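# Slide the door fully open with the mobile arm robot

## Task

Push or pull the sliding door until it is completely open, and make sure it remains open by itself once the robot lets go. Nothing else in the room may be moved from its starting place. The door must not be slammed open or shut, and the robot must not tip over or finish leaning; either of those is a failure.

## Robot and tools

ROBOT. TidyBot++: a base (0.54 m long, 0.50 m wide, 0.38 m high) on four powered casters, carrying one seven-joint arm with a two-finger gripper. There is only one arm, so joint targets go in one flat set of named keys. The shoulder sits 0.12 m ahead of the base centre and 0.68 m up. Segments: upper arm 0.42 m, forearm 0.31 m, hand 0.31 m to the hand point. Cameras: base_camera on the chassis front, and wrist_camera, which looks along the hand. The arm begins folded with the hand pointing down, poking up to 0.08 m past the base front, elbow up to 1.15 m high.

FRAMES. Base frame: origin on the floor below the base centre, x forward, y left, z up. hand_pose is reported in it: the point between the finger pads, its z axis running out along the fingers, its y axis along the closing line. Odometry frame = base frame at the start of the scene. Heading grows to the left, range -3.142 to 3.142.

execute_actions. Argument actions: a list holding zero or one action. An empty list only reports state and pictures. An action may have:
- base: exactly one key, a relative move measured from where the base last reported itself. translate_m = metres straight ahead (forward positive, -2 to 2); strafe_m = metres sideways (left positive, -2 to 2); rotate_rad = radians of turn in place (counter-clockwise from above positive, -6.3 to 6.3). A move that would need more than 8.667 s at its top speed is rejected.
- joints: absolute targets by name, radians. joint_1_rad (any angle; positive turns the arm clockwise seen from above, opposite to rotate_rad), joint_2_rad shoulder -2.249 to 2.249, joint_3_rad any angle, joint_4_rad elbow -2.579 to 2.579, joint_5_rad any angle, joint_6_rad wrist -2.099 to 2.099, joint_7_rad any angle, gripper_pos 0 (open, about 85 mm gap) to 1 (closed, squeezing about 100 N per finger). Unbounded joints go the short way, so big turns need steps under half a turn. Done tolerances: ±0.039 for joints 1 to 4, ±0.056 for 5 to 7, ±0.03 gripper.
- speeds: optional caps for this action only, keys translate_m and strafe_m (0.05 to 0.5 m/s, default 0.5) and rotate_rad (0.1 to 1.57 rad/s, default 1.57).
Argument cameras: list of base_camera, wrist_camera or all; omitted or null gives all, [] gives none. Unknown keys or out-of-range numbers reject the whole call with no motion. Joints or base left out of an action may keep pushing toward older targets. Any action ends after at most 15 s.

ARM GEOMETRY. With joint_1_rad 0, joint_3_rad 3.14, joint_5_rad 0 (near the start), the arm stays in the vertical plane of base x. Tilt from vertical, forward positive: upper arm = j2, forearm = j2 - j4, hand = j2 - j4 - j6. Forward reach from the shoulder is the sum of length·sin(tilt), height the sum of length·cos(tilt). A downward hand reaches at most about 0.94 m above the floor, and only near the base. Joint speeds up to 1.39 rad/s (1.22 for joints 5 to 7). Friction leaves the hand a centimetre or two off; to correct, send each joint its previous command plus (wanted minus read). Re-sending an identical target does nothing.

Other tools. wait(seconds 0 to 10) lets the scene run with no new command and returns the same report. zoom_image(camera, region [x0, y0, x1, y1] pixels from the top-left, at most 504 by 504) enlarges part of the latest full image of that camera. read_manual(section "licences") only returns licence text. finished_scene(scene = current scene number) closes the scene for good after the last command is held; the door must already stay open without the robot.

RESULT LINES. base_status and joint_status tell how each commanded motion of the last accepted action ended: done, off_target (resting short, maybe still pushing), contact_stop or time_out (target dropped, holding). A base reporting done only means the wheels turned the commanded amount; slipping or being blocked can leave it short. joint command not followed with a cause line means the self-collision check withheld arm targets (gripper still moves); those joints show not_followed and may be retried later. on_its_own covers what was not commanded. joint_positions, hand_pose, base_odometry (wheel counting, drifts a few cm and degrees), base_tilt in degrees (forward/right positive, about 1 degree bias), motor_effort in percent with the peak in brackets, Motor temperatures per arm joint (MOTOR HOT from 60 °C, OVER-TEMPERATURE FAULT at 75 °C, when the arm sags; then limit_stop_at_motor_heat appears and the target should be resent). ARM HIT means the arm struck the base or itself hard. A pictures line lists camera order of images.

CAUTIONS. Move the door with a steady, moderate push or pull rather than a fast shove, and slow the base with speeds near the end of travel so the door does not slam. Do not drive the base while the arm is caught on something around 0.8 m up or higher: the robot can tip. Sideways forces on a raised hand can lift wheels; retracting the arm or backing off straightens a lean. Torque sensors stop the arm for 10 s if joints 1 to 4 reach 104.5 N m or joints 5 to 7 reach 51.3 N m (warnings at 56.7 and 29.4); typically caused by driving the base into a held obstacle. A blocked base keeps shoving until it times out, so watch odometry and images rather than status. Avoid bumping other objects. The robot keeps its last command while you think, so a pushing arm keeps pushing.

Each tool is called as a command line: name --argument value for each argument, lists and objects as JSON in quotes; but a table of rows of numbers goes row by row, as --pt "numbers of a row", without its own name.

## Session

execute_actions --actions '[]'

Scene clock: 0.00 s.
Motor temperatures (°C, as the motors report them): [35 31 28 32 36 35 42]
base_odometry: x=+0.000 y=+0.000 heading=+0.000 (m, m, rad; odometry frame)
base_tilt: forward=+0.0 right=-0.1 (deg)
base_status: not commanded
joint_positions: joint_1_rad=+0.018 joint_2_rad=-0.324 joint_3_rad=+3.110 joint_4_rad=-2.524 joint_5_rad=-0.038 joint_6_rad=-0.822 joint_7_rad=+1.519 gripper_pos=+0.000
joint_status: not commanded
motor_effort: joint_1_rad=-1 joint_2_rad=-3 joint_3_rad=-1 joint_4_rad=+13 joint_5_rad=+0 joint_6_rad=+1 joint_7_rad=+0 (%)
hand_pose: x=+0.2760 y=+0.0111 z=+0.5864 quat_wxyz=(-0.012, +0.998, -0.032, +0.059) (m; base frame)
pictures: base_camera, wrist_camera
Images, in order (width x height): base_camera 644x364, wrist_camera 644x476.

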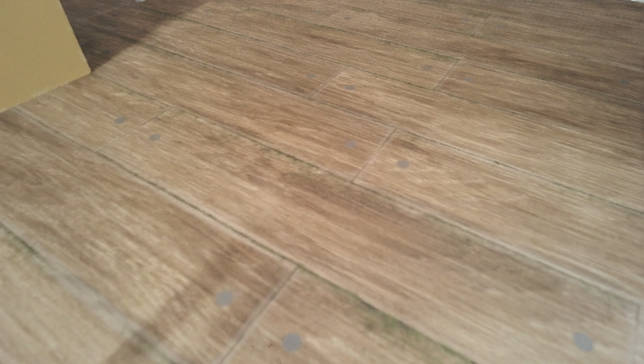

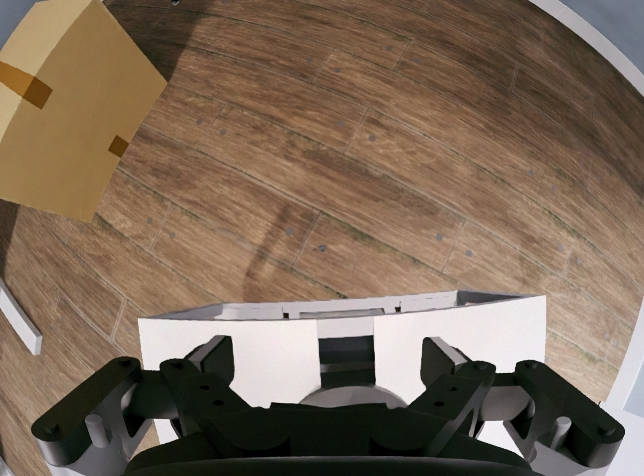

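execute_actions --actions '[{"joints":{"joint_6_rad":0.65}}]' --cameras '["wrist_camera"]'

execute_actions --actions '[{"joints":{"joint_1_rad":1.6}}]' --cameras '["wrist_camera"]'

Scene clock: 2.03 s.
Motor temperatures (°C, as the motors report them): [35 31 28 32 36 35 42]
base_odometry: x=+0.000 y=+0.000 heading=+0.000 (m, m, rad; odometry frame)
base_tilt: forward=+0.1 right=-0.1 (deg)
base_status: not commanded
joint_positions: joint_1_rad=+0.018 joint_2_rad=-0.324 joint_3_rad=+3.110 joint_4_rad=-2.523 joint_5_rad=-0.038 joint_6_rad=+0.632 joint_7_rad=+1.519 gripper_pos=+0.000
joint_status: all done
motor_effort: joint_1_rad=-1(1) joint_2_rad=-8(8) joint_3_rad=-1(1) joint_4_rad=+16(16) joint_5_rad=+0(0) joint_6_rad=+8(9) joint_7_rad=+1(1) (%)
hand_pose: x=+0.5504 y=+0.0016 z=+0.8968 quat_wxyz=(-0.022, +0.705, -0.030, +0.708) (m; base frame)
pictures: wrist_camera
Images, in order (width x height): wrist_camera 644x476.

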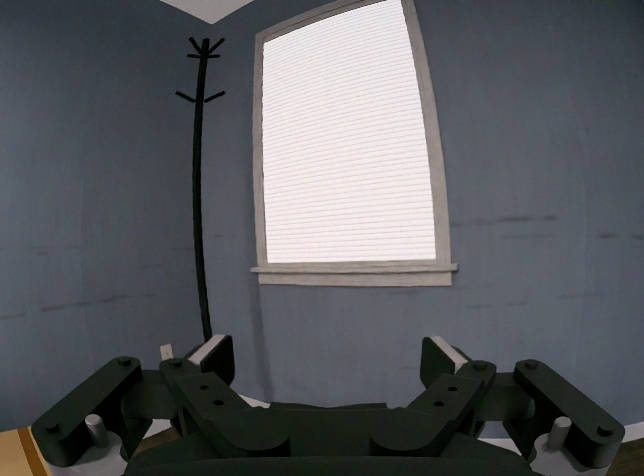

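Scene clock: 4.83 s.
Motor temperatures (°C, as the motors report them): [35 31 28 32 36 35 42]
base_odometry: x=+0.000 y=+0.000 heading=+0.000 (m, m, rad; odometry frame)
base_tilt: forward=+0.0 right=-0.1 (deg)
base_status: not commanded
joint_positions: joint_1_rad=+1.585 joint_2_rad=-0.324 joint_3_rad=+3.110 joint_4_rad=-2.523 joint_5_rad=-0.038 joint_6_rad=+0.632 joint_7_rad=+1.519 gripper_pos=+0.000
joint_status: all done
motor_effort: joint_1_rad=-1(1) joint_2_rad=-8(8) joint_3_rad=-1(0) joint_4_rad=+16(16) joint_5_rad=+0(1) joint_6_rad=+8(8) joint_7_rad=+1(1) (%)
hand_pose: x=+0.1223 y=-0.4314 z=+0.8968 quat_wxyz=(+0.484, +0.479, -0.519, +0.517) (m; base frame)
pictures: wrist_camera
Images, in order (width x height): wrist_camera 644x476.

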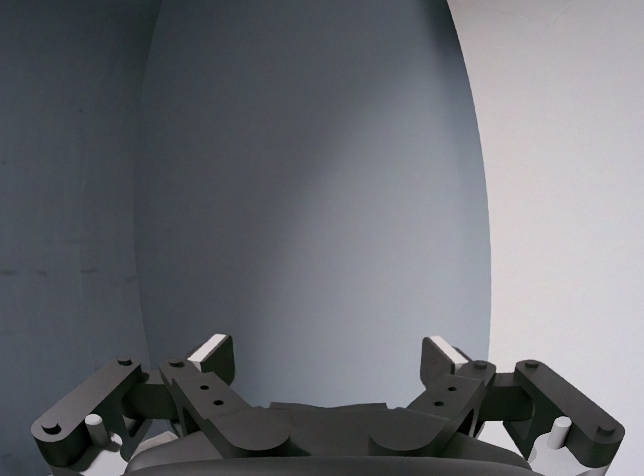

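execute_actions --actions '[{"joints":{"joint_1_rad":2.3}}]'

Scene clock: 7.13 s.
Motor temperatures (°C, as the motors report them): [35 31 28 32 36 35 42]
base_odometry: x=+0.000 y=+0.000 heading=+0.000 (m, m, rad; odometry frame)
base_tilt: forward=+0.0 right=-0.1 (deg)
base_status: not commanded
joint_positions: joint_1_rad=+2.285 joint_2_rad=-0.324 joint_3_rad=+3.110 joint_4_rad=-2.523 joint_5_rad=-0.038 joint_6_rad=+0.632 joint_7_rad=+1.519 gripper_pos=+0.000
joint_status: all done
motor_effort: joint_1_rad=+0(2) joint_2_rad=-8(8) joint_3_rad=-1(0) joint_4_rad=+16(16) joint_5_rad=+0(0) joint_6_rad=+8(8) joint_7_rad=+0(1) (%)
hand_pose: x=-0.1564 y=-0.3320 z=+0.8968 quat_wxyz=(+0.632, +0.272, -0.651, +0.320) (m; base frame)
pictures: base_camera, wrist_camera
Images, in order (width x height): base_camera 644x364, wrist_camera 644x476.

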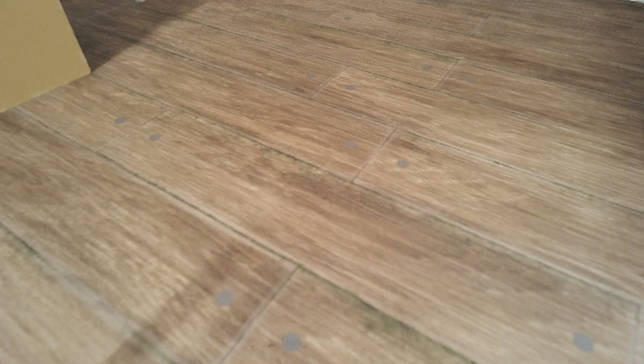

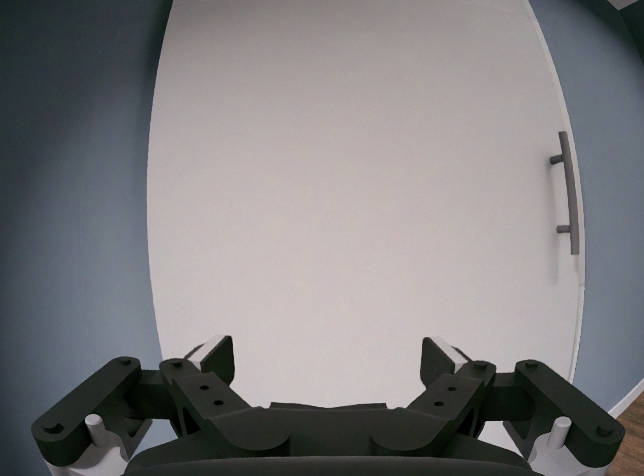

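execute_actions --actions '[{"base":{"rotate_rad":-2.08},"joints":{"joint_1_rad":0.5},"speeds":{"rotate_rad":1.2}}]'

Scene clock: 11.27 s.
Motor temperatures (°C, as the motors report them): [35 31 28 32 36 35 42]
base_odometry: x=+0.000 y=+0.000 heading=-2.079 (m, m, rad; odometry frame)
base_tilt: forward=+0.1 right=-0.1 (deg)
base_status: done
joint_positions: joint_1_rad=+0.515 joint_2_rad=-0.324 joint_3_rad=+3.110 joint_4_rad=-2.523 joint_5_rad=-0.038 joint_6_rad=+0.632 joint_7_rad=+1.519 gripper_pos=+0.000
joint_status: all done
motor_effort: joint_1_rad=+0(0) joint_2_rad=-8(9) joint_3_rad=-1(0) joint_4_rad=+16(16) joint_5_rad=+0(0) joint_6_rad=+8(8) joint_7_rad=+0(1) (%)
hand_pose: x=+0.4989 y=-0.2044 z=+0.8968 quat_wxyz=(+0.153, +0.676, -0.202, +0.692) (m; base frame)
pictures: base_camera, wrist_camera
Images, in order (width x height): base_camera 644x364, wrist_camera 644x476.

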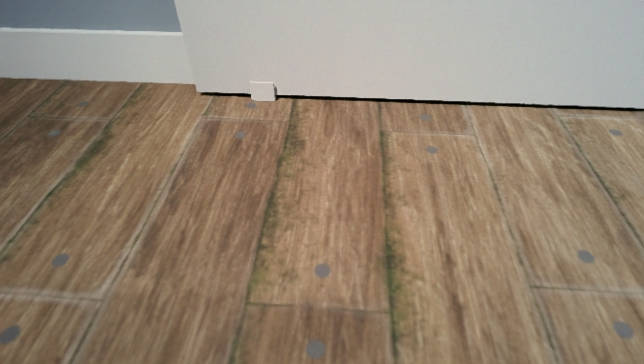

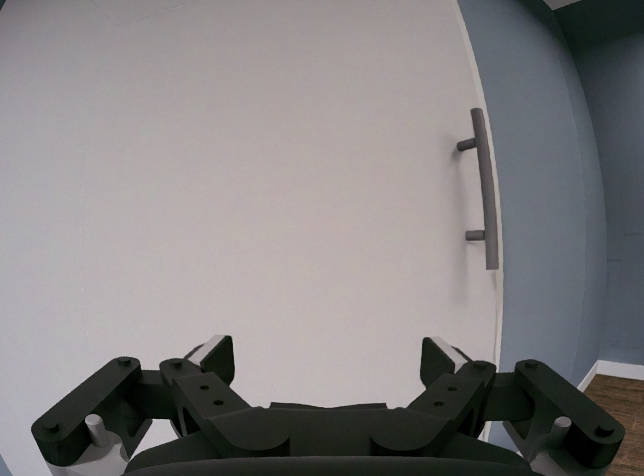

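execute_actions --actions '[{"base":{"rotate_rad":-0.055},"joints":{"joint_1_rad":0.0,"joint_2_rad":-0.37,"joint_3_rad":3.17,"joint_4_rad":-2.14,"joint_5_rad":0.03,"joint_6_rad":0.14,"joint_7_rad":1.585}}]' --cameras '[]'

execute_actions --actions '[{"base":{"strafe_m":-0.7}}]'

Scene clock: 14.67 s.
Motor temperatures (°C, as the motors report them): [35 31 28 32 36 35 42]
base_odometry: x=+0.000 y=+0.000 heading=-2.133 (m, m, rad; odometry frame)
base_tilt: forward=+0.1 right=-0.2 (deg)
base_status: done
joint_positions: joint_1_rad=+0.015 joint_2_rad=-0.354 joint_3_rad=+3.145 joint_4_rad=-2.150 joint_5_rad=-0.003 joint_6_rad=+0.178 joint_7_rad=+1.538 gripper_pos=+0.000
joint_status: all done
motor_effort: joint_1_rad=-2(2) joint_2_rad=-10(9) joint_3_rad=-1(1) joint_4_rad=+19(18) joint_5_rad=+1(1) joint_6_rad=+8(9) joint_7_rad=+1(0) (%)
hand_pose: x=+0.5906 y=-0.0077 z=+0.9912 quat_wxyz=(-0.006, +0.724, -0.020, +0.690) (m; base frame)
pictures: none
No camera images: the call's "cameras" was empty. Leave "cameras" out to get every camera's image.

Scene clock: 17.43 s.
Motor temperatures (°C, as the motors report them): [35 31 28 32 36 35 42]
base_odometry: x=-0.592 y=+0.374 heading=-2.134 (m, m, rad; odometry frame)
base_tilt: forward=+0.0 right=-0.1 (deg)
base_status: done
joint_positions: joint_1_rad=+0.014 joint_2_rad=-0.354 joint_3_rad=+3.153 joint_4_rad=-2.150 joint_5_rad=-0.002 joint_6_rad=+0.178 joint_7_rad=+1.538 gripper_pos=+0.000
joint_status: not commanded
motor_effort: joint_1_rad=-1(0) joint_2_rad=-10(10) joint_3_rad=-1(2) joint_4_rad=+19(19) joint_5_rad=+0(0) joint_6_rad=+8(8) joint_7_rad=+1(1) (%)
hand_pose: x=+0.5906 y=-0.0119 z=+0.9912 quat_wxyz=(-0.005, +0.724, -0.023, +0.690) (m; base frame)
pictures: base_camera, wrist_camera
Images, in order (width x height): base_camera 644x364, wrist_camera 644x476.

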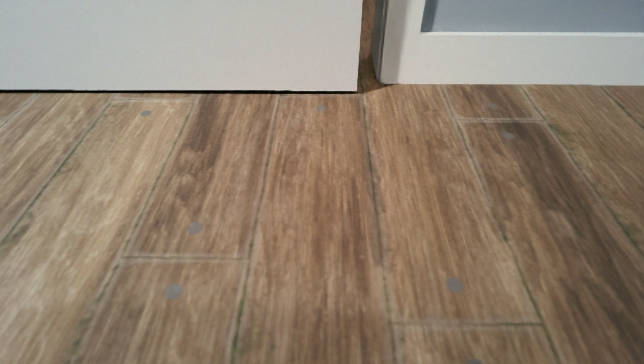

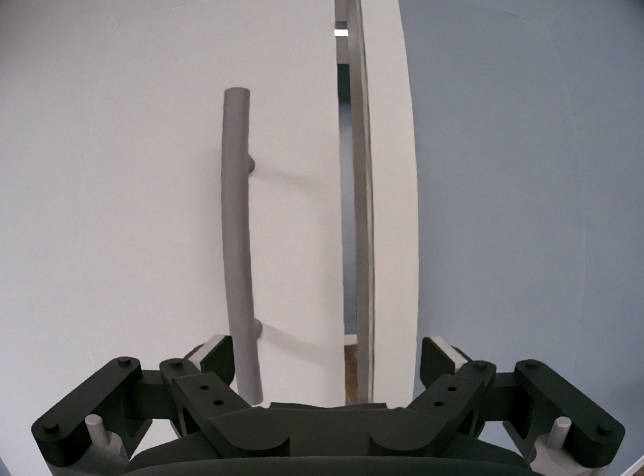

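execute_actions --actions '[{"base":{"strafe_m":0.085},"speeds":{"strafe_m":0.2}}]' --cameras '[]'

execute_actions --actions '[{"base":{"translate_m":0.12},"speeds":{"translate_m":0.2}}]'

Scene clock: 19.40 s.
Motor temperatures (°C, as the motors report them): [35 31 28 32 36 35 42]
base_odometry: x=-0.520 y=+0.328 heading=-2.134 (m, m, rad; odometry frame)
base_tilt: forward=+0.0 right=-0.1 (deg)
base_status: done
joint_positions: joint_1_rad=+0.012 joint_2_rad=-0.354 joint_3_rad=+3.156 joint_4_rad=-2.150 joint_5_rad=-0.002 joint_6_rad=+0.178 joint_7_rad=+1.538 gripper_pos=+0.000
joint_status: not commanded
motor_effort: joint_1_rad=-1(2) joint_2_rad=-10(10) joint_3_rad=-1(1) joint_4_rad=+18(19) joint_5_rad=+0(1) joint_6_rad=+8(9) joint_7_rad=+1(1) (%)
hand_pose: x=+0.5905 y=-0.0125 z=+0.9912 quat_wxyz=(-0.005, +0.724, -0.024, +0.690) (m; base frame)
pictures: none
No camera images: the call's "cameras" was empty. Leave "cameras" out to get every camera's image.

Scene clock: 20.73 s.
Motor temperatures (°C, as the motors report them): [35 31 28 32 36 35 42]
base_odometry: x=-0.584 y=+0.227 heading=-2.134 (m, m, rad; odometry frame)
base_tilt: forward=+0.1 right=-0.1 (deg)
base_status: done
joint_positions: joint_1_rad=+0.012 joint_2_rad=-0.364 joint_3_rad=+3.156 joint_4_rad=-2.150 joint_5_rad=-0.002 joint_6_rad=+0.176 joint_7_rad=+1.538 gripper_pos=+0.000
joint_status: not commanded
motor_effort: joint_1_rad=-1(0) joint_2_rad=-9(13) joint_3_rad=-1(1) joint_4_rad=+19(19) joint_5_rad=+0(1) joint_6_rad=+8(9) joint_7_rad=+1(0) (%)
hand_pose: x=+0.5873 y=-0.0124 z=+0.9961 quat_wxyz=(-0.005, +0.720, -0.024, +0.693) (m; base frame)
pictures: base_camera, wrist_camera
Images, in order (width x height): base_camera 644x364, wrist_camera 644x476.

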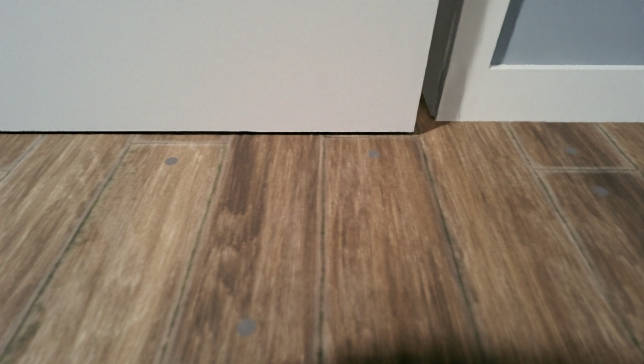

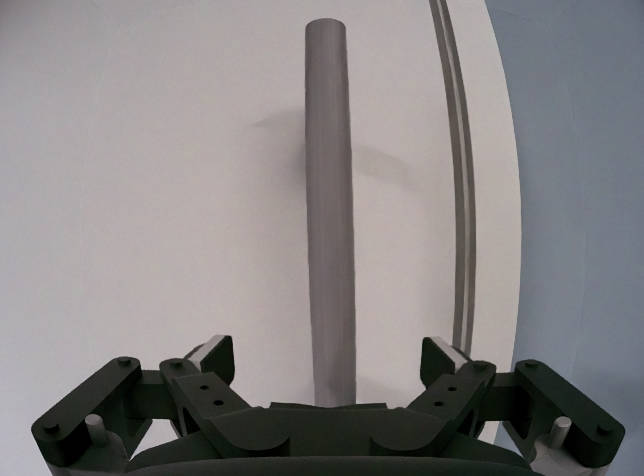

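execute_actions --actions '[{"base":{"translate_m":0.045},"speeds":{"translate_m":0.1}}]'

Scene clock: 21.97 s.
Motor temperatures (°C, as the motors report them): [35 31 28 32 36 35 42]
base_odometry: x=-0.608 y=+0.189 heading=-2.134 (m, m, rad; odometry frame)
base_tilt: forward=+0.0 right=-0.1 (deg)
base_status: done
joint_positions: joint_1_rad=+0.012 joint_2_rad=-0.368 joint_3_rad=+3.156 joint_4_rad=-2.149 joint_5_rad=-0.002 joint_6_rad=+0.176 joint_7_rad=+1.538 gripper_pos=+0.000
joint_status: not commanded
motor_effort: joint_1_rad=-1(2) joint_2_rad=-9(13) joint_3_rad=-1(0) joint_4_rad=+19(19) joint_5_rad=+0(0) joint_6_rad=+8(9) joint_7_rad=+0(0) (%)
hand_pose: x=+0.5862 y=-0.0124 z=+0.9978 quat_wxyz=(-0.005, +0.719, -0.024, +0.695) (m; base frame)
pictures: base_camera, wrist_camera
Images, in order (width x height): base_camera 644x364, wrist_camera 644x476.

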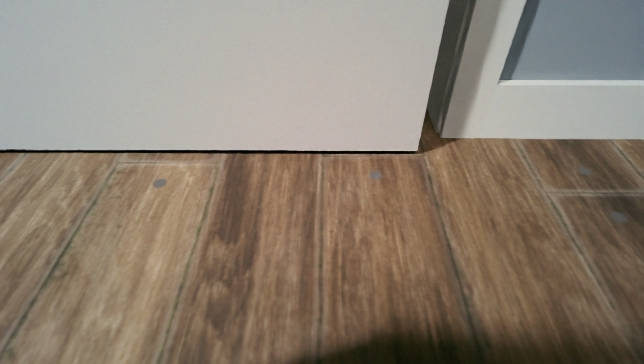

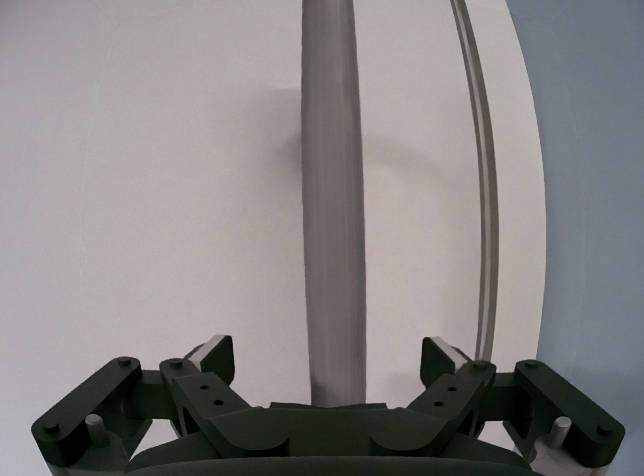

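execute_actions --actions '[{"base":{"translate_m":0.022},"speeds":{"translate_m":0.1}}]'

execute_actions --actions '[{"joints":{"gripper_pos":1.0}}]'

Scene clock: 23.10 s.
Motor temperatures (°C, as the motors report them): [35 31 28 32 36 35 42]
base_odometry: x=-0.620 y=+0.170 heading=-2.134 (m, m, rad; odometry frame)
base_tilt: forward=+0.1 right=-0.1 (deg)
base_status: done
joint_positions: joint_1_rad=+0.012 joint_2_rad=-0.364 joint_3_rad=+3.156 joint_4_rad=-2.149 joint_5_rad=-0.002 joint_6_rad=+0.176 joint_7_rad=+1.538 gripper_pos=+0.000
joint_status: not commanded
motor_effort: joint_1_rad=-1(1) joint_2_rad=-9(12) joint_3_rad=-1(0) joint_4_rad=+18(19) joint_5_rad=+0(1) joint_6_rad=+8(9) joint_7_rad=+1(1) (%)
hand_pose: x=+0.5873 y=-0.0124 z=+0.9965 quat_wxyz=(-0.005, +0.720, -0.024, +0.694) (m; base frame)
pictures: base_camera, wrist_camera
Images, in order (width x height): base_camera 644x364, wrist_camera 644x476.

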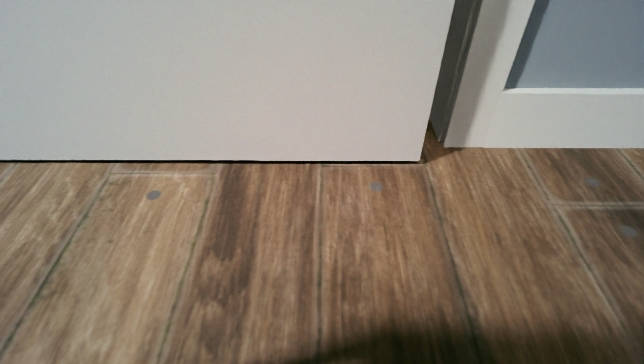

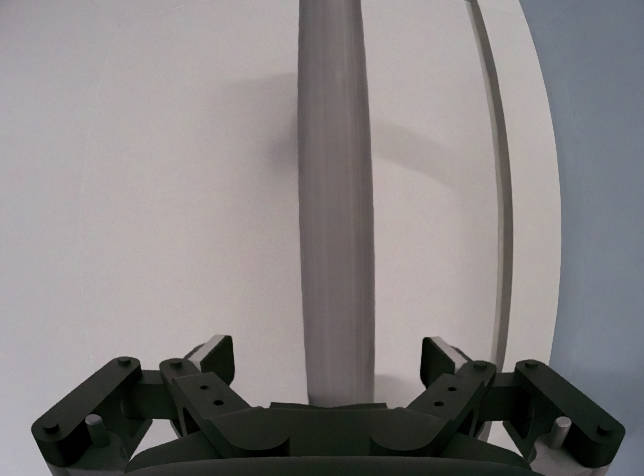

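Scene clock: 24.20 s.
Motor temperatures (°C, as the motors report them): [35 31 28 32 36 35 42]
base_odometry: x=-0.620 y=+0.170 heading=-2.134 (m, m, rad; odometry frame)
base_tilt: forward=+0.1 right=-0.2 (deg)
base_status: not commanded
joint_positions: joint_1_rad=+0.011 joint_2_rad=-0.366 joint_3_rad=+3.167 joint_4_rad=-2.149 joint_5_rad=+0.004 joint_6_rad=+0.174 joint_7_rad=+1.543 gripper_pos=+0.745
joint_status: gripper_pos off_target (ended at +0.745, target +1.000)
motor_effort: joint_1_rad=+0(8) joint_2_rad=-9(10) joint_3_rad=+1(11) joint_4_rad=+20(21) joint_5_rad=-1(2) joint_6_rad=+9(10) joint_7_rad=+1(2) (%)
hand_pose: x=+0.5869 y=-0.0171 z=+0.9964 quat_wxyz=(+0.000, +0.720, -0.023, +0.693) (m; base frame)
pictures: base_camera, wrist_camera
Images, in order (width x height): base_camera 644x364, wrist_camera 644x476.

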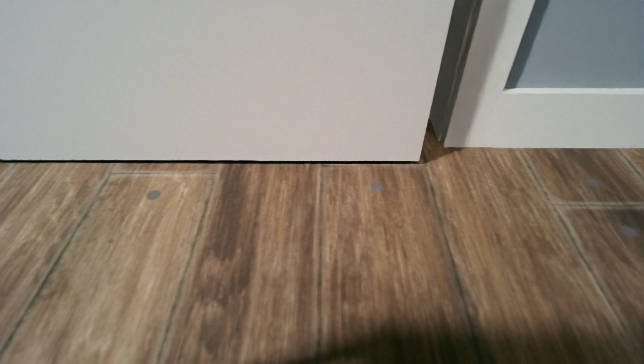

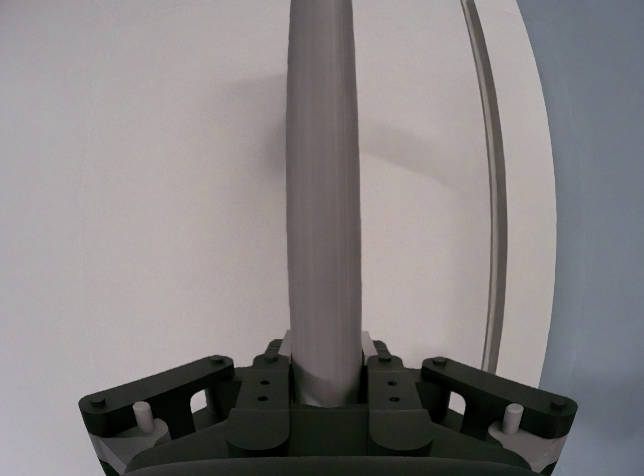

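execute_actions --actions '[{"base":{"strafe_m":0.3},"speeds":{"strafe_m":0.08}}]'

Scene clock: 29.30 s.
Motor temperatures (°C, as the motors report them): [35 31 28 32 36 35 42]
base_odometry: x=-0.367 y=+0.010 heading=-2.134 (m, m, rad; odometry frame)
base_tilt: forward=+0.0 right=-0.1 (deg)
base_status: done
joint_positions: joint_1_rad=+0.015 joint_2_rad=-0.393 joint_3_rad=+3.188 joint_4_rad=-2.159 joint_5_rad=+0.006 joint_6_rad=+0.151 joint_7_rad=+1.551 gripper_pos=+0.747
joint_status: not commanded
motor_effort: joint_1_rad=-4(8) joint_2_rad=-1(12) joint_3_rad=-4(11) joint_4_rad=+24(24) joint_5_rad=-1(1) joint_6_rad=+12(12) joint_7_rad=-1(1) (%)
hand_pose: x=+0.5767 y=-0.0307 z=+0.9960 quat_wxyz=(+0.009, +0.722, -0.032, +0.691) (m; base frame)
pictures: base_camera, wrist_camera
Images, in order (width x height): base_camera 644x364, wrist_camera 644x476.

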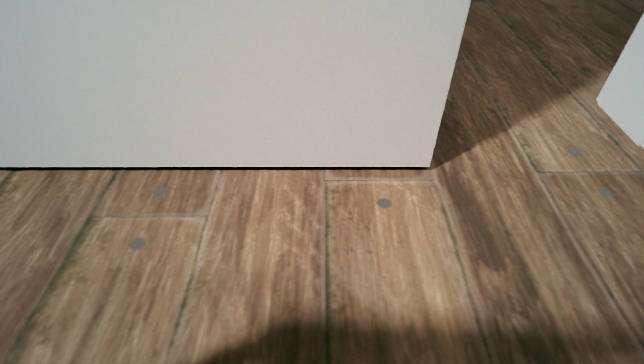

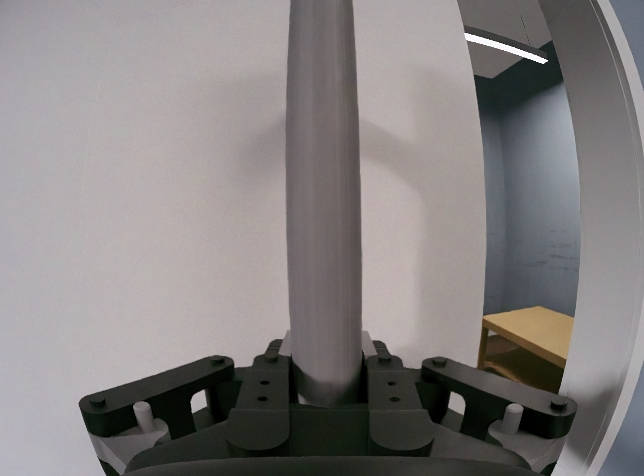

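execute_actions --actions '[{"base":{"translate_m":-0.015},"speeds":{"translate_m":0.05}}]' --cameras '[]'

execute_actions --actions '[{"base":{"strafe_m":0.3},"speeds":{"strafe_m":0.08}}]'

Scene clock: 30.50 s.
Motor temperatures (°C, as the motors report them): [35 31 28 32 36 35 42]
base_odometry: x=-0.359 y=+0.022 heading=-2.134 (m, m, rad; odometry frame)
base_tilt: forward=+0.0 right=-0.1 (deg)
base_status: done
joint_positions: joint_1_rad=+0.012 joint_2_rad=-0.361 joint_3_rad=+3.187 joint_4_rad=-2.135 joint_5_rad=+0.006 joint_6_rad=+0.151 joint_7_rad=+1.551 gripper_pos=+0.747
joint_status: not commanded
motor_effort: joint_1_rad=-3(4) joint_2_rad=-10(14) joint_3_rad=-3(5) joint_4_rad=+17(23) joint_5_rad=+0(1) joint_6_rad=+7(11) joint_7_rad=+0(0) (%)
hand_pose: x=+0.5889 y=-0.0293 z=+0.9960 quat_wxyz=(+0.008, +0.725, -0.030, +0.688) (m; base frame)
pictures: none
No camera images: the call's "cameras" was empty. Leave "cameras" out to get every camera's image.

Scene clock: 34.97 s.
Motor temperatures (°C, as the motors report them): [35 31 28 32 36 35 42]
base_odometry: x=-0.105 y=-0.138 heading=-2.134 (m, m, rad; odometry frame)
base_tilt: forward=+0.0 right=-0.1 (deg)
base_status: done
joint_positions: joint_1_rad=+0.014 joint_2_rad=-0.381 joint_3_rad=+3.190 joint_4_rad=-2.149 joint_5_rad=+0.012 joint_6_rad=+0.150 joint_7_rad=+1.555 gripper_pos=+0.763
joint_status: not commanded
motor_effort: joint_1_rad=-2(8) joint_2_rad=-7(14) joint_3_rad=-3(12) joint_4_rad=+23(25) joint_5_rad=-2(2) joint_6_rad=+11(13) joint_7_rad=-2(2) (%)
hand_pose: x=+0.5815 y=-0.0313 z=+0.9962 quat_wxyz=(+0.012, +0.723, -0.029, +0.690) (m; base frame)
pictures: base_camera, wrist_camera
Images, in order (width x height): base_camera 644x364, wrist_camera 644x476.

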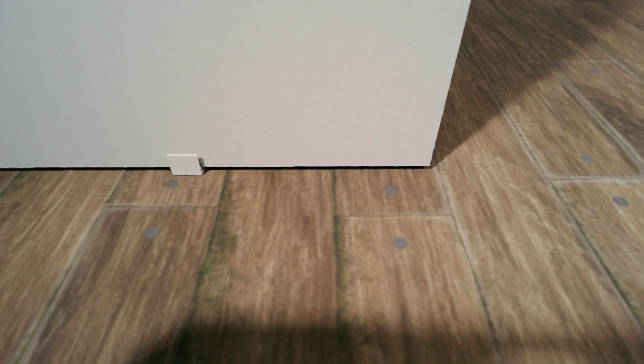

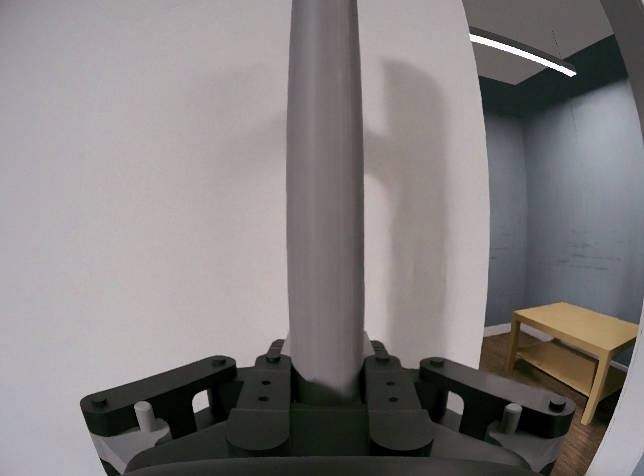

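execute_actions --actions '[{"base":{"strafe_m":0.2},"speeds":{"strafe_m":0.07}}]'

Scene clock: 38.67 s.
Motor temperatures (°C, as the motors report them): [35 31 28 32 36 35 42]
base_odometry: x=+0.064 y=-0.245 heading=-2.134 (m, m, rad; odometry frame)
base_tilt: forward=+0.0 right=-0.2 (deg)
base_status: done
joint_positions: joint_1_rad=+0.022 joint_2_rad=-0.400 joint_3_rad=+3.196 joint_4_rad=-2.163 joint_5_rad=+0.013 joint_6_rad=+0.148 joint_7_rad=+1.560 gripper_pos=+0.763
joint_status: not commanded
motor_effort: joint_1_rad=-5(10) joint_2_rad=+1(10) joint_3_rad=-6(12) joint_4_rad=+25(25) joint_5_rad=-2(3) joint_6_rad=+13(13) joint_7_rad=-2(3) (%)
hand_pose: x=+0.5739 y=-0.0375 z=+0.9961 quat_wxyz=(+0.018, +0.722, -0.032, +0.691) (m; base frame)
pictures: base_camera, wrist_camera
Images, in order (width x height): base_camera 644x364, wrist_camera 644x476.

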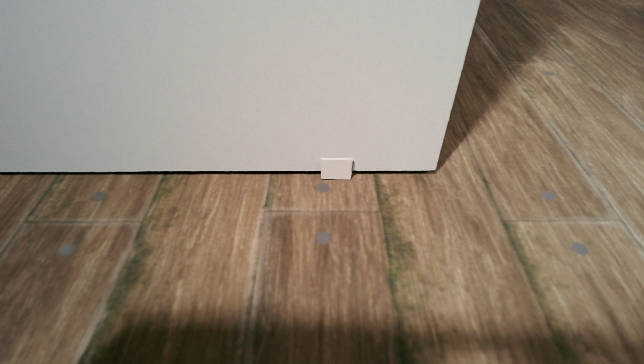

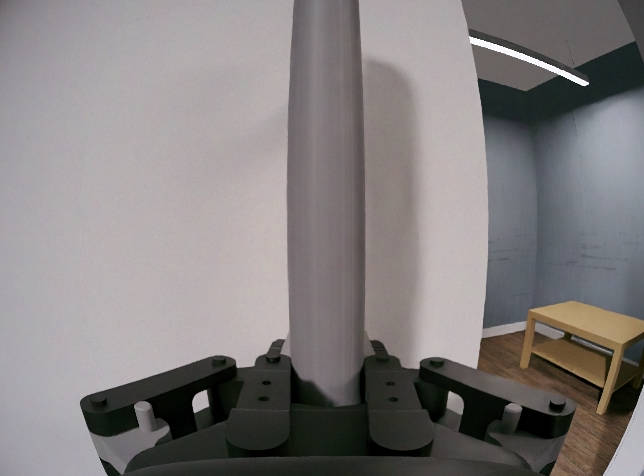

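execute_actions --actions '[{"base":{"translate_m":-0.018},"speeds":{"translate_m":0.05}}]' --cameras '[]'

execute_actions --actions '[{"base":{"strafe_m":0.08},"speeds":{"strafe_m":0.05}}]'

Scene clock: 39.70 s.
Motor temperatures (°C, as the motors report them): [35 31 28 32 36 35 42]
base_odometry: x=+0.074 y=-0.230 heading=-2.134 (m, m, rad; odometry frame)
base_tilt: forward=+0.1 right=-0.1 (deg)
base_status: done
joint_positions: joint_1_rad=+0.018 joint_2_rad=-0.361 joint_3_rad=+3.194 joint_4_rad=-2.133 joint_5_rad=+0.013 joint_6_rad=+0.148 joint_7_rad=+1.560 gripper_pos=+0.764
joint_status: not commanded
motor_effort: joint_1_rad=-3(5) joint_2_rad=-11(15) joint_3_rad=-4(5) joint_4_rad=+18(24) joint_5_rad=-1(2) joint_6_rad=+7(11) joint_7_rad=-2(3) (%)
hand_pose: x=+0.5888 y=-0.0356 z=+0.9960 quat_wxyz=(+0.017, +0.725, -0.029, +0.688) (m; base frame)
pictures: none
No camera images: the call's "cameras" was empty. Leave "cameras" out to get every camera's image.

Scene clock: 41.80 s.
Motor temperatures (°C, as the motors report them): [35 31 28 32 36 35 42]
base_odometry: x=+0.142 y=-0.272 heading=-2.134 (m, m, rad; odometry frame)
base_tilt: forward=+0.0 right=-0.2 (deg)
base_status: done
joint_positions: joint_1_rad=+0.018 joint_2_rad=-0.365 joint_3_rad=+3.191 joint_4_rad=-2.136 joint_5_rad=+0.014 joint_6_rad=+0.148 joint_7_rad=+1.561 gripper_pos=+0.764
joint_status: not commanded
motor_effort: joint_1_rad=-2(8) joint_2_rad=-7(13) joint_3_rad=-3(12) joint_4_rad=+20(21) joint_5_rad=-2(2) joint_6_rad=+9(9) joint_7_rad=-1(4) (%)
hand_pose: x=+0.5872 y=-0.0337 z=+0.9960 quat_wxyz=(+0.016, +0.725, -0.027, +0.688) (m; base frame)
pictures: base_camera, wrist_camera
Images, in order (width x height): base_camera 644x364, wrist_camera 644x476.

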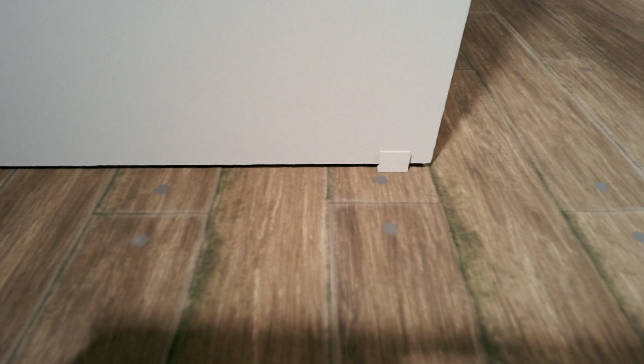

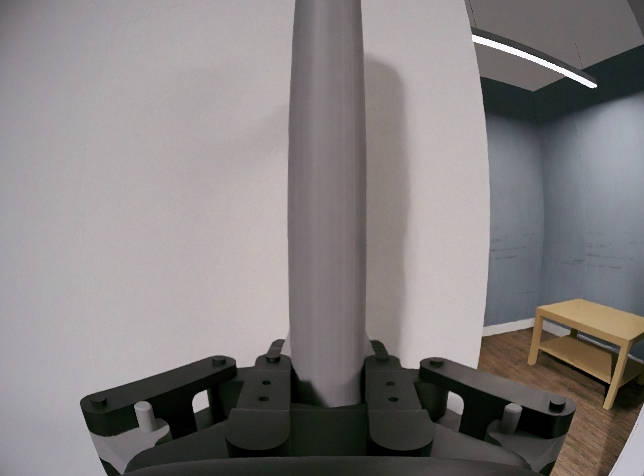

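execute_actions --actions '[{"base":{"strafe_m":0.05},"speeds":{"strafe_m":0.05}}]'

Scene clock: 43.47 s.
Motor temperatures (°C, as the motors report them): [35 31 28 32 36 35 42]
base_odometry: x=+0.184 y=-0.299 heading=-2.134 (m, m, rad; odometry frame)
base_tilt: forward=+0.0 right=-0.2 (deg)
base_status: done
joint_positions: joint_1_rad=+0.038 joint_2_rad=-0.366 joint_3_rad=+3.220 joint_4_rad=-2.137 joint_5_rad=+0.018 joint_6_rad=+0.148 joint_7_rad=+1.567 gripper_pos=+0.764
joint_status: not commanded
motor_effort: joint_1_rad=-6(12) joint_2_rad=-11(12) joint_3_rad=-9(16) joint_4_rad=+18(21) joint_5_rad=-2(4) joint_6_rad=+8(10) joint_7_rad=-3(4) (%)
hand_pose: x=+0.5850 y=-0.0585 z=+0.9961 quat_wxyz=(+0.032, +0.724, -0.044, +0.688) (m; base frame)
pictures: base_camera, wrist_camera
Images, in order (width x height): base_camera 644x364, wrist_camera 644x476.

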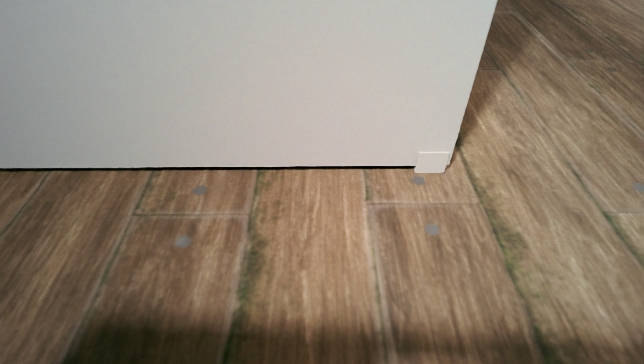

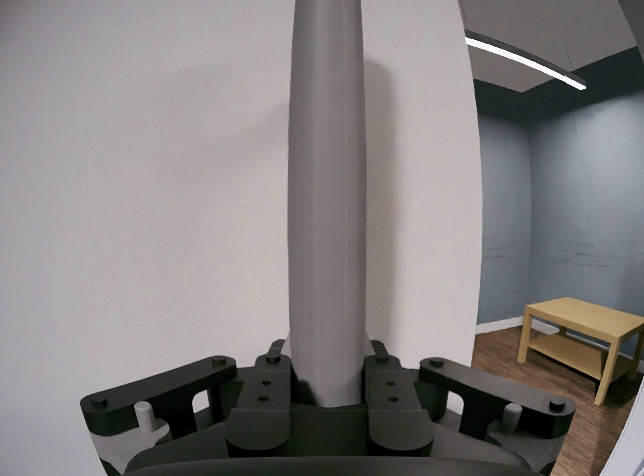

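At the stop now (edge aligned with the guide, arm deflected). Unloading and releasing.

execute_actions --actions '[{"base":{"strafe_m":-0.015},"speeds":{"strafe_m":0.05}}]' --cameras '[]'

execute_actions --actions '[{"joints":{"gripper_pos":0.0}}]' --cameras '["wrist_camera"]'

execute_actions --actions '[{"base":{"translate_m":-0.15},"speeds":{"translate_m":0.2}}]'

Scene clock: 44.67 s.
Motor temperatures (°C, as the motors report them): [35 31 28 32 36 35 42]
base_odometry: x=+0.171 y=-0.291 heading=-2.134 (m, m, rad; odometry frame)
base_tilt: forward=+0.1 right=-0.1 (deg)
base_status: done
joint_positions: joint_1_rad=+0.025 joint_2_rad=-0.366 joint_3_rad=+3.202 joint_4_rad=-2.137 joint_5_rad=+0.018 joint_6_rad=+0.148 joint_7_rad=+1.567 gripper_pos=+0.764
joint_status: not commanded
motor_effort: joint_1_rad=-8(8) joint_2_rad=-10(13) joint_3_rad=-9(10) joint_4_rad=+20(22) joint_5_rad=+1(3) joint_6_rad=+9(10) joint_7_rad=-1(3) (%)
hand_pose: x=+0.5862 y=-0.0426 z=+0.9960 quat_wxyz=(+0.024, +0.725, -0.031, +0.688) (m; base frame)
pictures: none
No camera images: the call's "cameras" was empty. Leave "cameras" out to get every camera's image.

Scene clock: 45.77 s.
Motor temperatures (°C, as the motors report them): [35 31 28 32 36 35 42]
base_odometry: x=+0.171 y=-0.291 heading=-2.134 (m, m, rad; odometry frame)
base_tilt: forward=+0.1 right=-0.2 (deg)
base_status: not commanded
joint_positions: joint_1_rad=+0.009 joint_2_rad=-0.366 joint_3_rad=+3.185 joint_4_rad=-2.137 joint_5_rad=+0.018 joint_6_rad=+0.148 joint_7_rad=+1.567 gripper_pos=+0.000
joint_status: all done
motor_effort: joint_1_rad=-1(7) joint_2_rad=-9(12) joint_3_rad=-1(9) joint_4_rad=+19(20) joint_5_rad=+0(0) joint_6_rad=+8(9) joint_7_rad=+0(0) (%)
hand_pose: x=+0.5871 y=-0.0260 z=+0.9962 quat_wxyz=(+0.016, +0.725, -0.017, +0.688) (m; base frame)
pictures: wrist_camera
Images, in order (width x height): wrist_camera 644x476.

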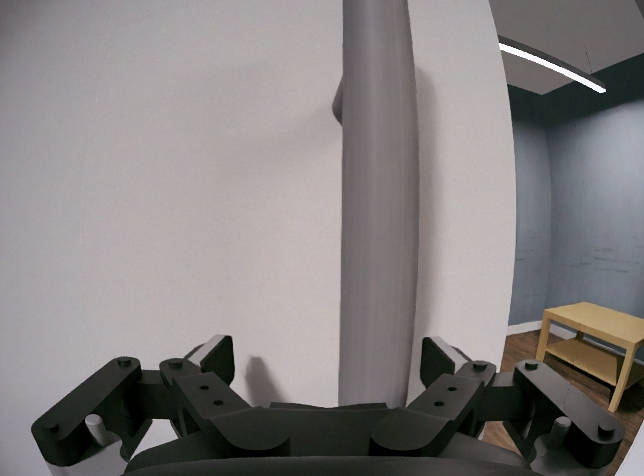

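Scene clock: 47.27 s.
Motor temperatures (°C, as the motors report them): [35 31 28 32 36 35 42]
base_odometry: x=+0.252 y=-0.164 heading=-2.134 (m, m, rad; odometry frame)
base_tilt: forward=+0.0 right=-0.2 (deg)
base_status: done
joint_positions: joint_1_rad=+0.009 joint_2_rad=-0.369 joint_3_rad=+3.185 joint_4_rad=-2.137 joint_5_rad=+0.018 joint_6_rad=+0.148 joint_7_rad=+1.567 gripper_pos=+0.000
joint_status: not commanded
motor_effort: joint_1_rad=-1(1) joint_2_rad=-9(14) joint_3_rad=-1(1) joint_4_rad=+19(19) joint_5_rad=+0(0) joint_6_rad=+8(9) joint_7_rad=+0(1) (%)
hand_pose: x=+0.5863 y=-0.0260 z=+0.9973 quat_wxyz=(+0.016, +0.724, -0.017, +0.689) (m; base frame)
pictures: base_camera, wrist_camera
Images, in order (width x height): base_camera 644x364, wrist_camera 644x476.

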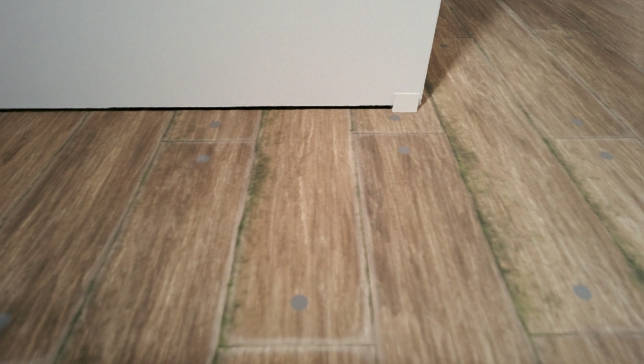

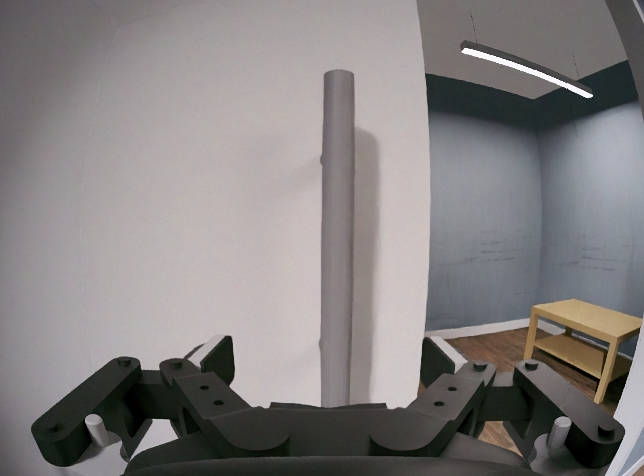

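finished_scene --scene 2

The scene is finished: the task was done.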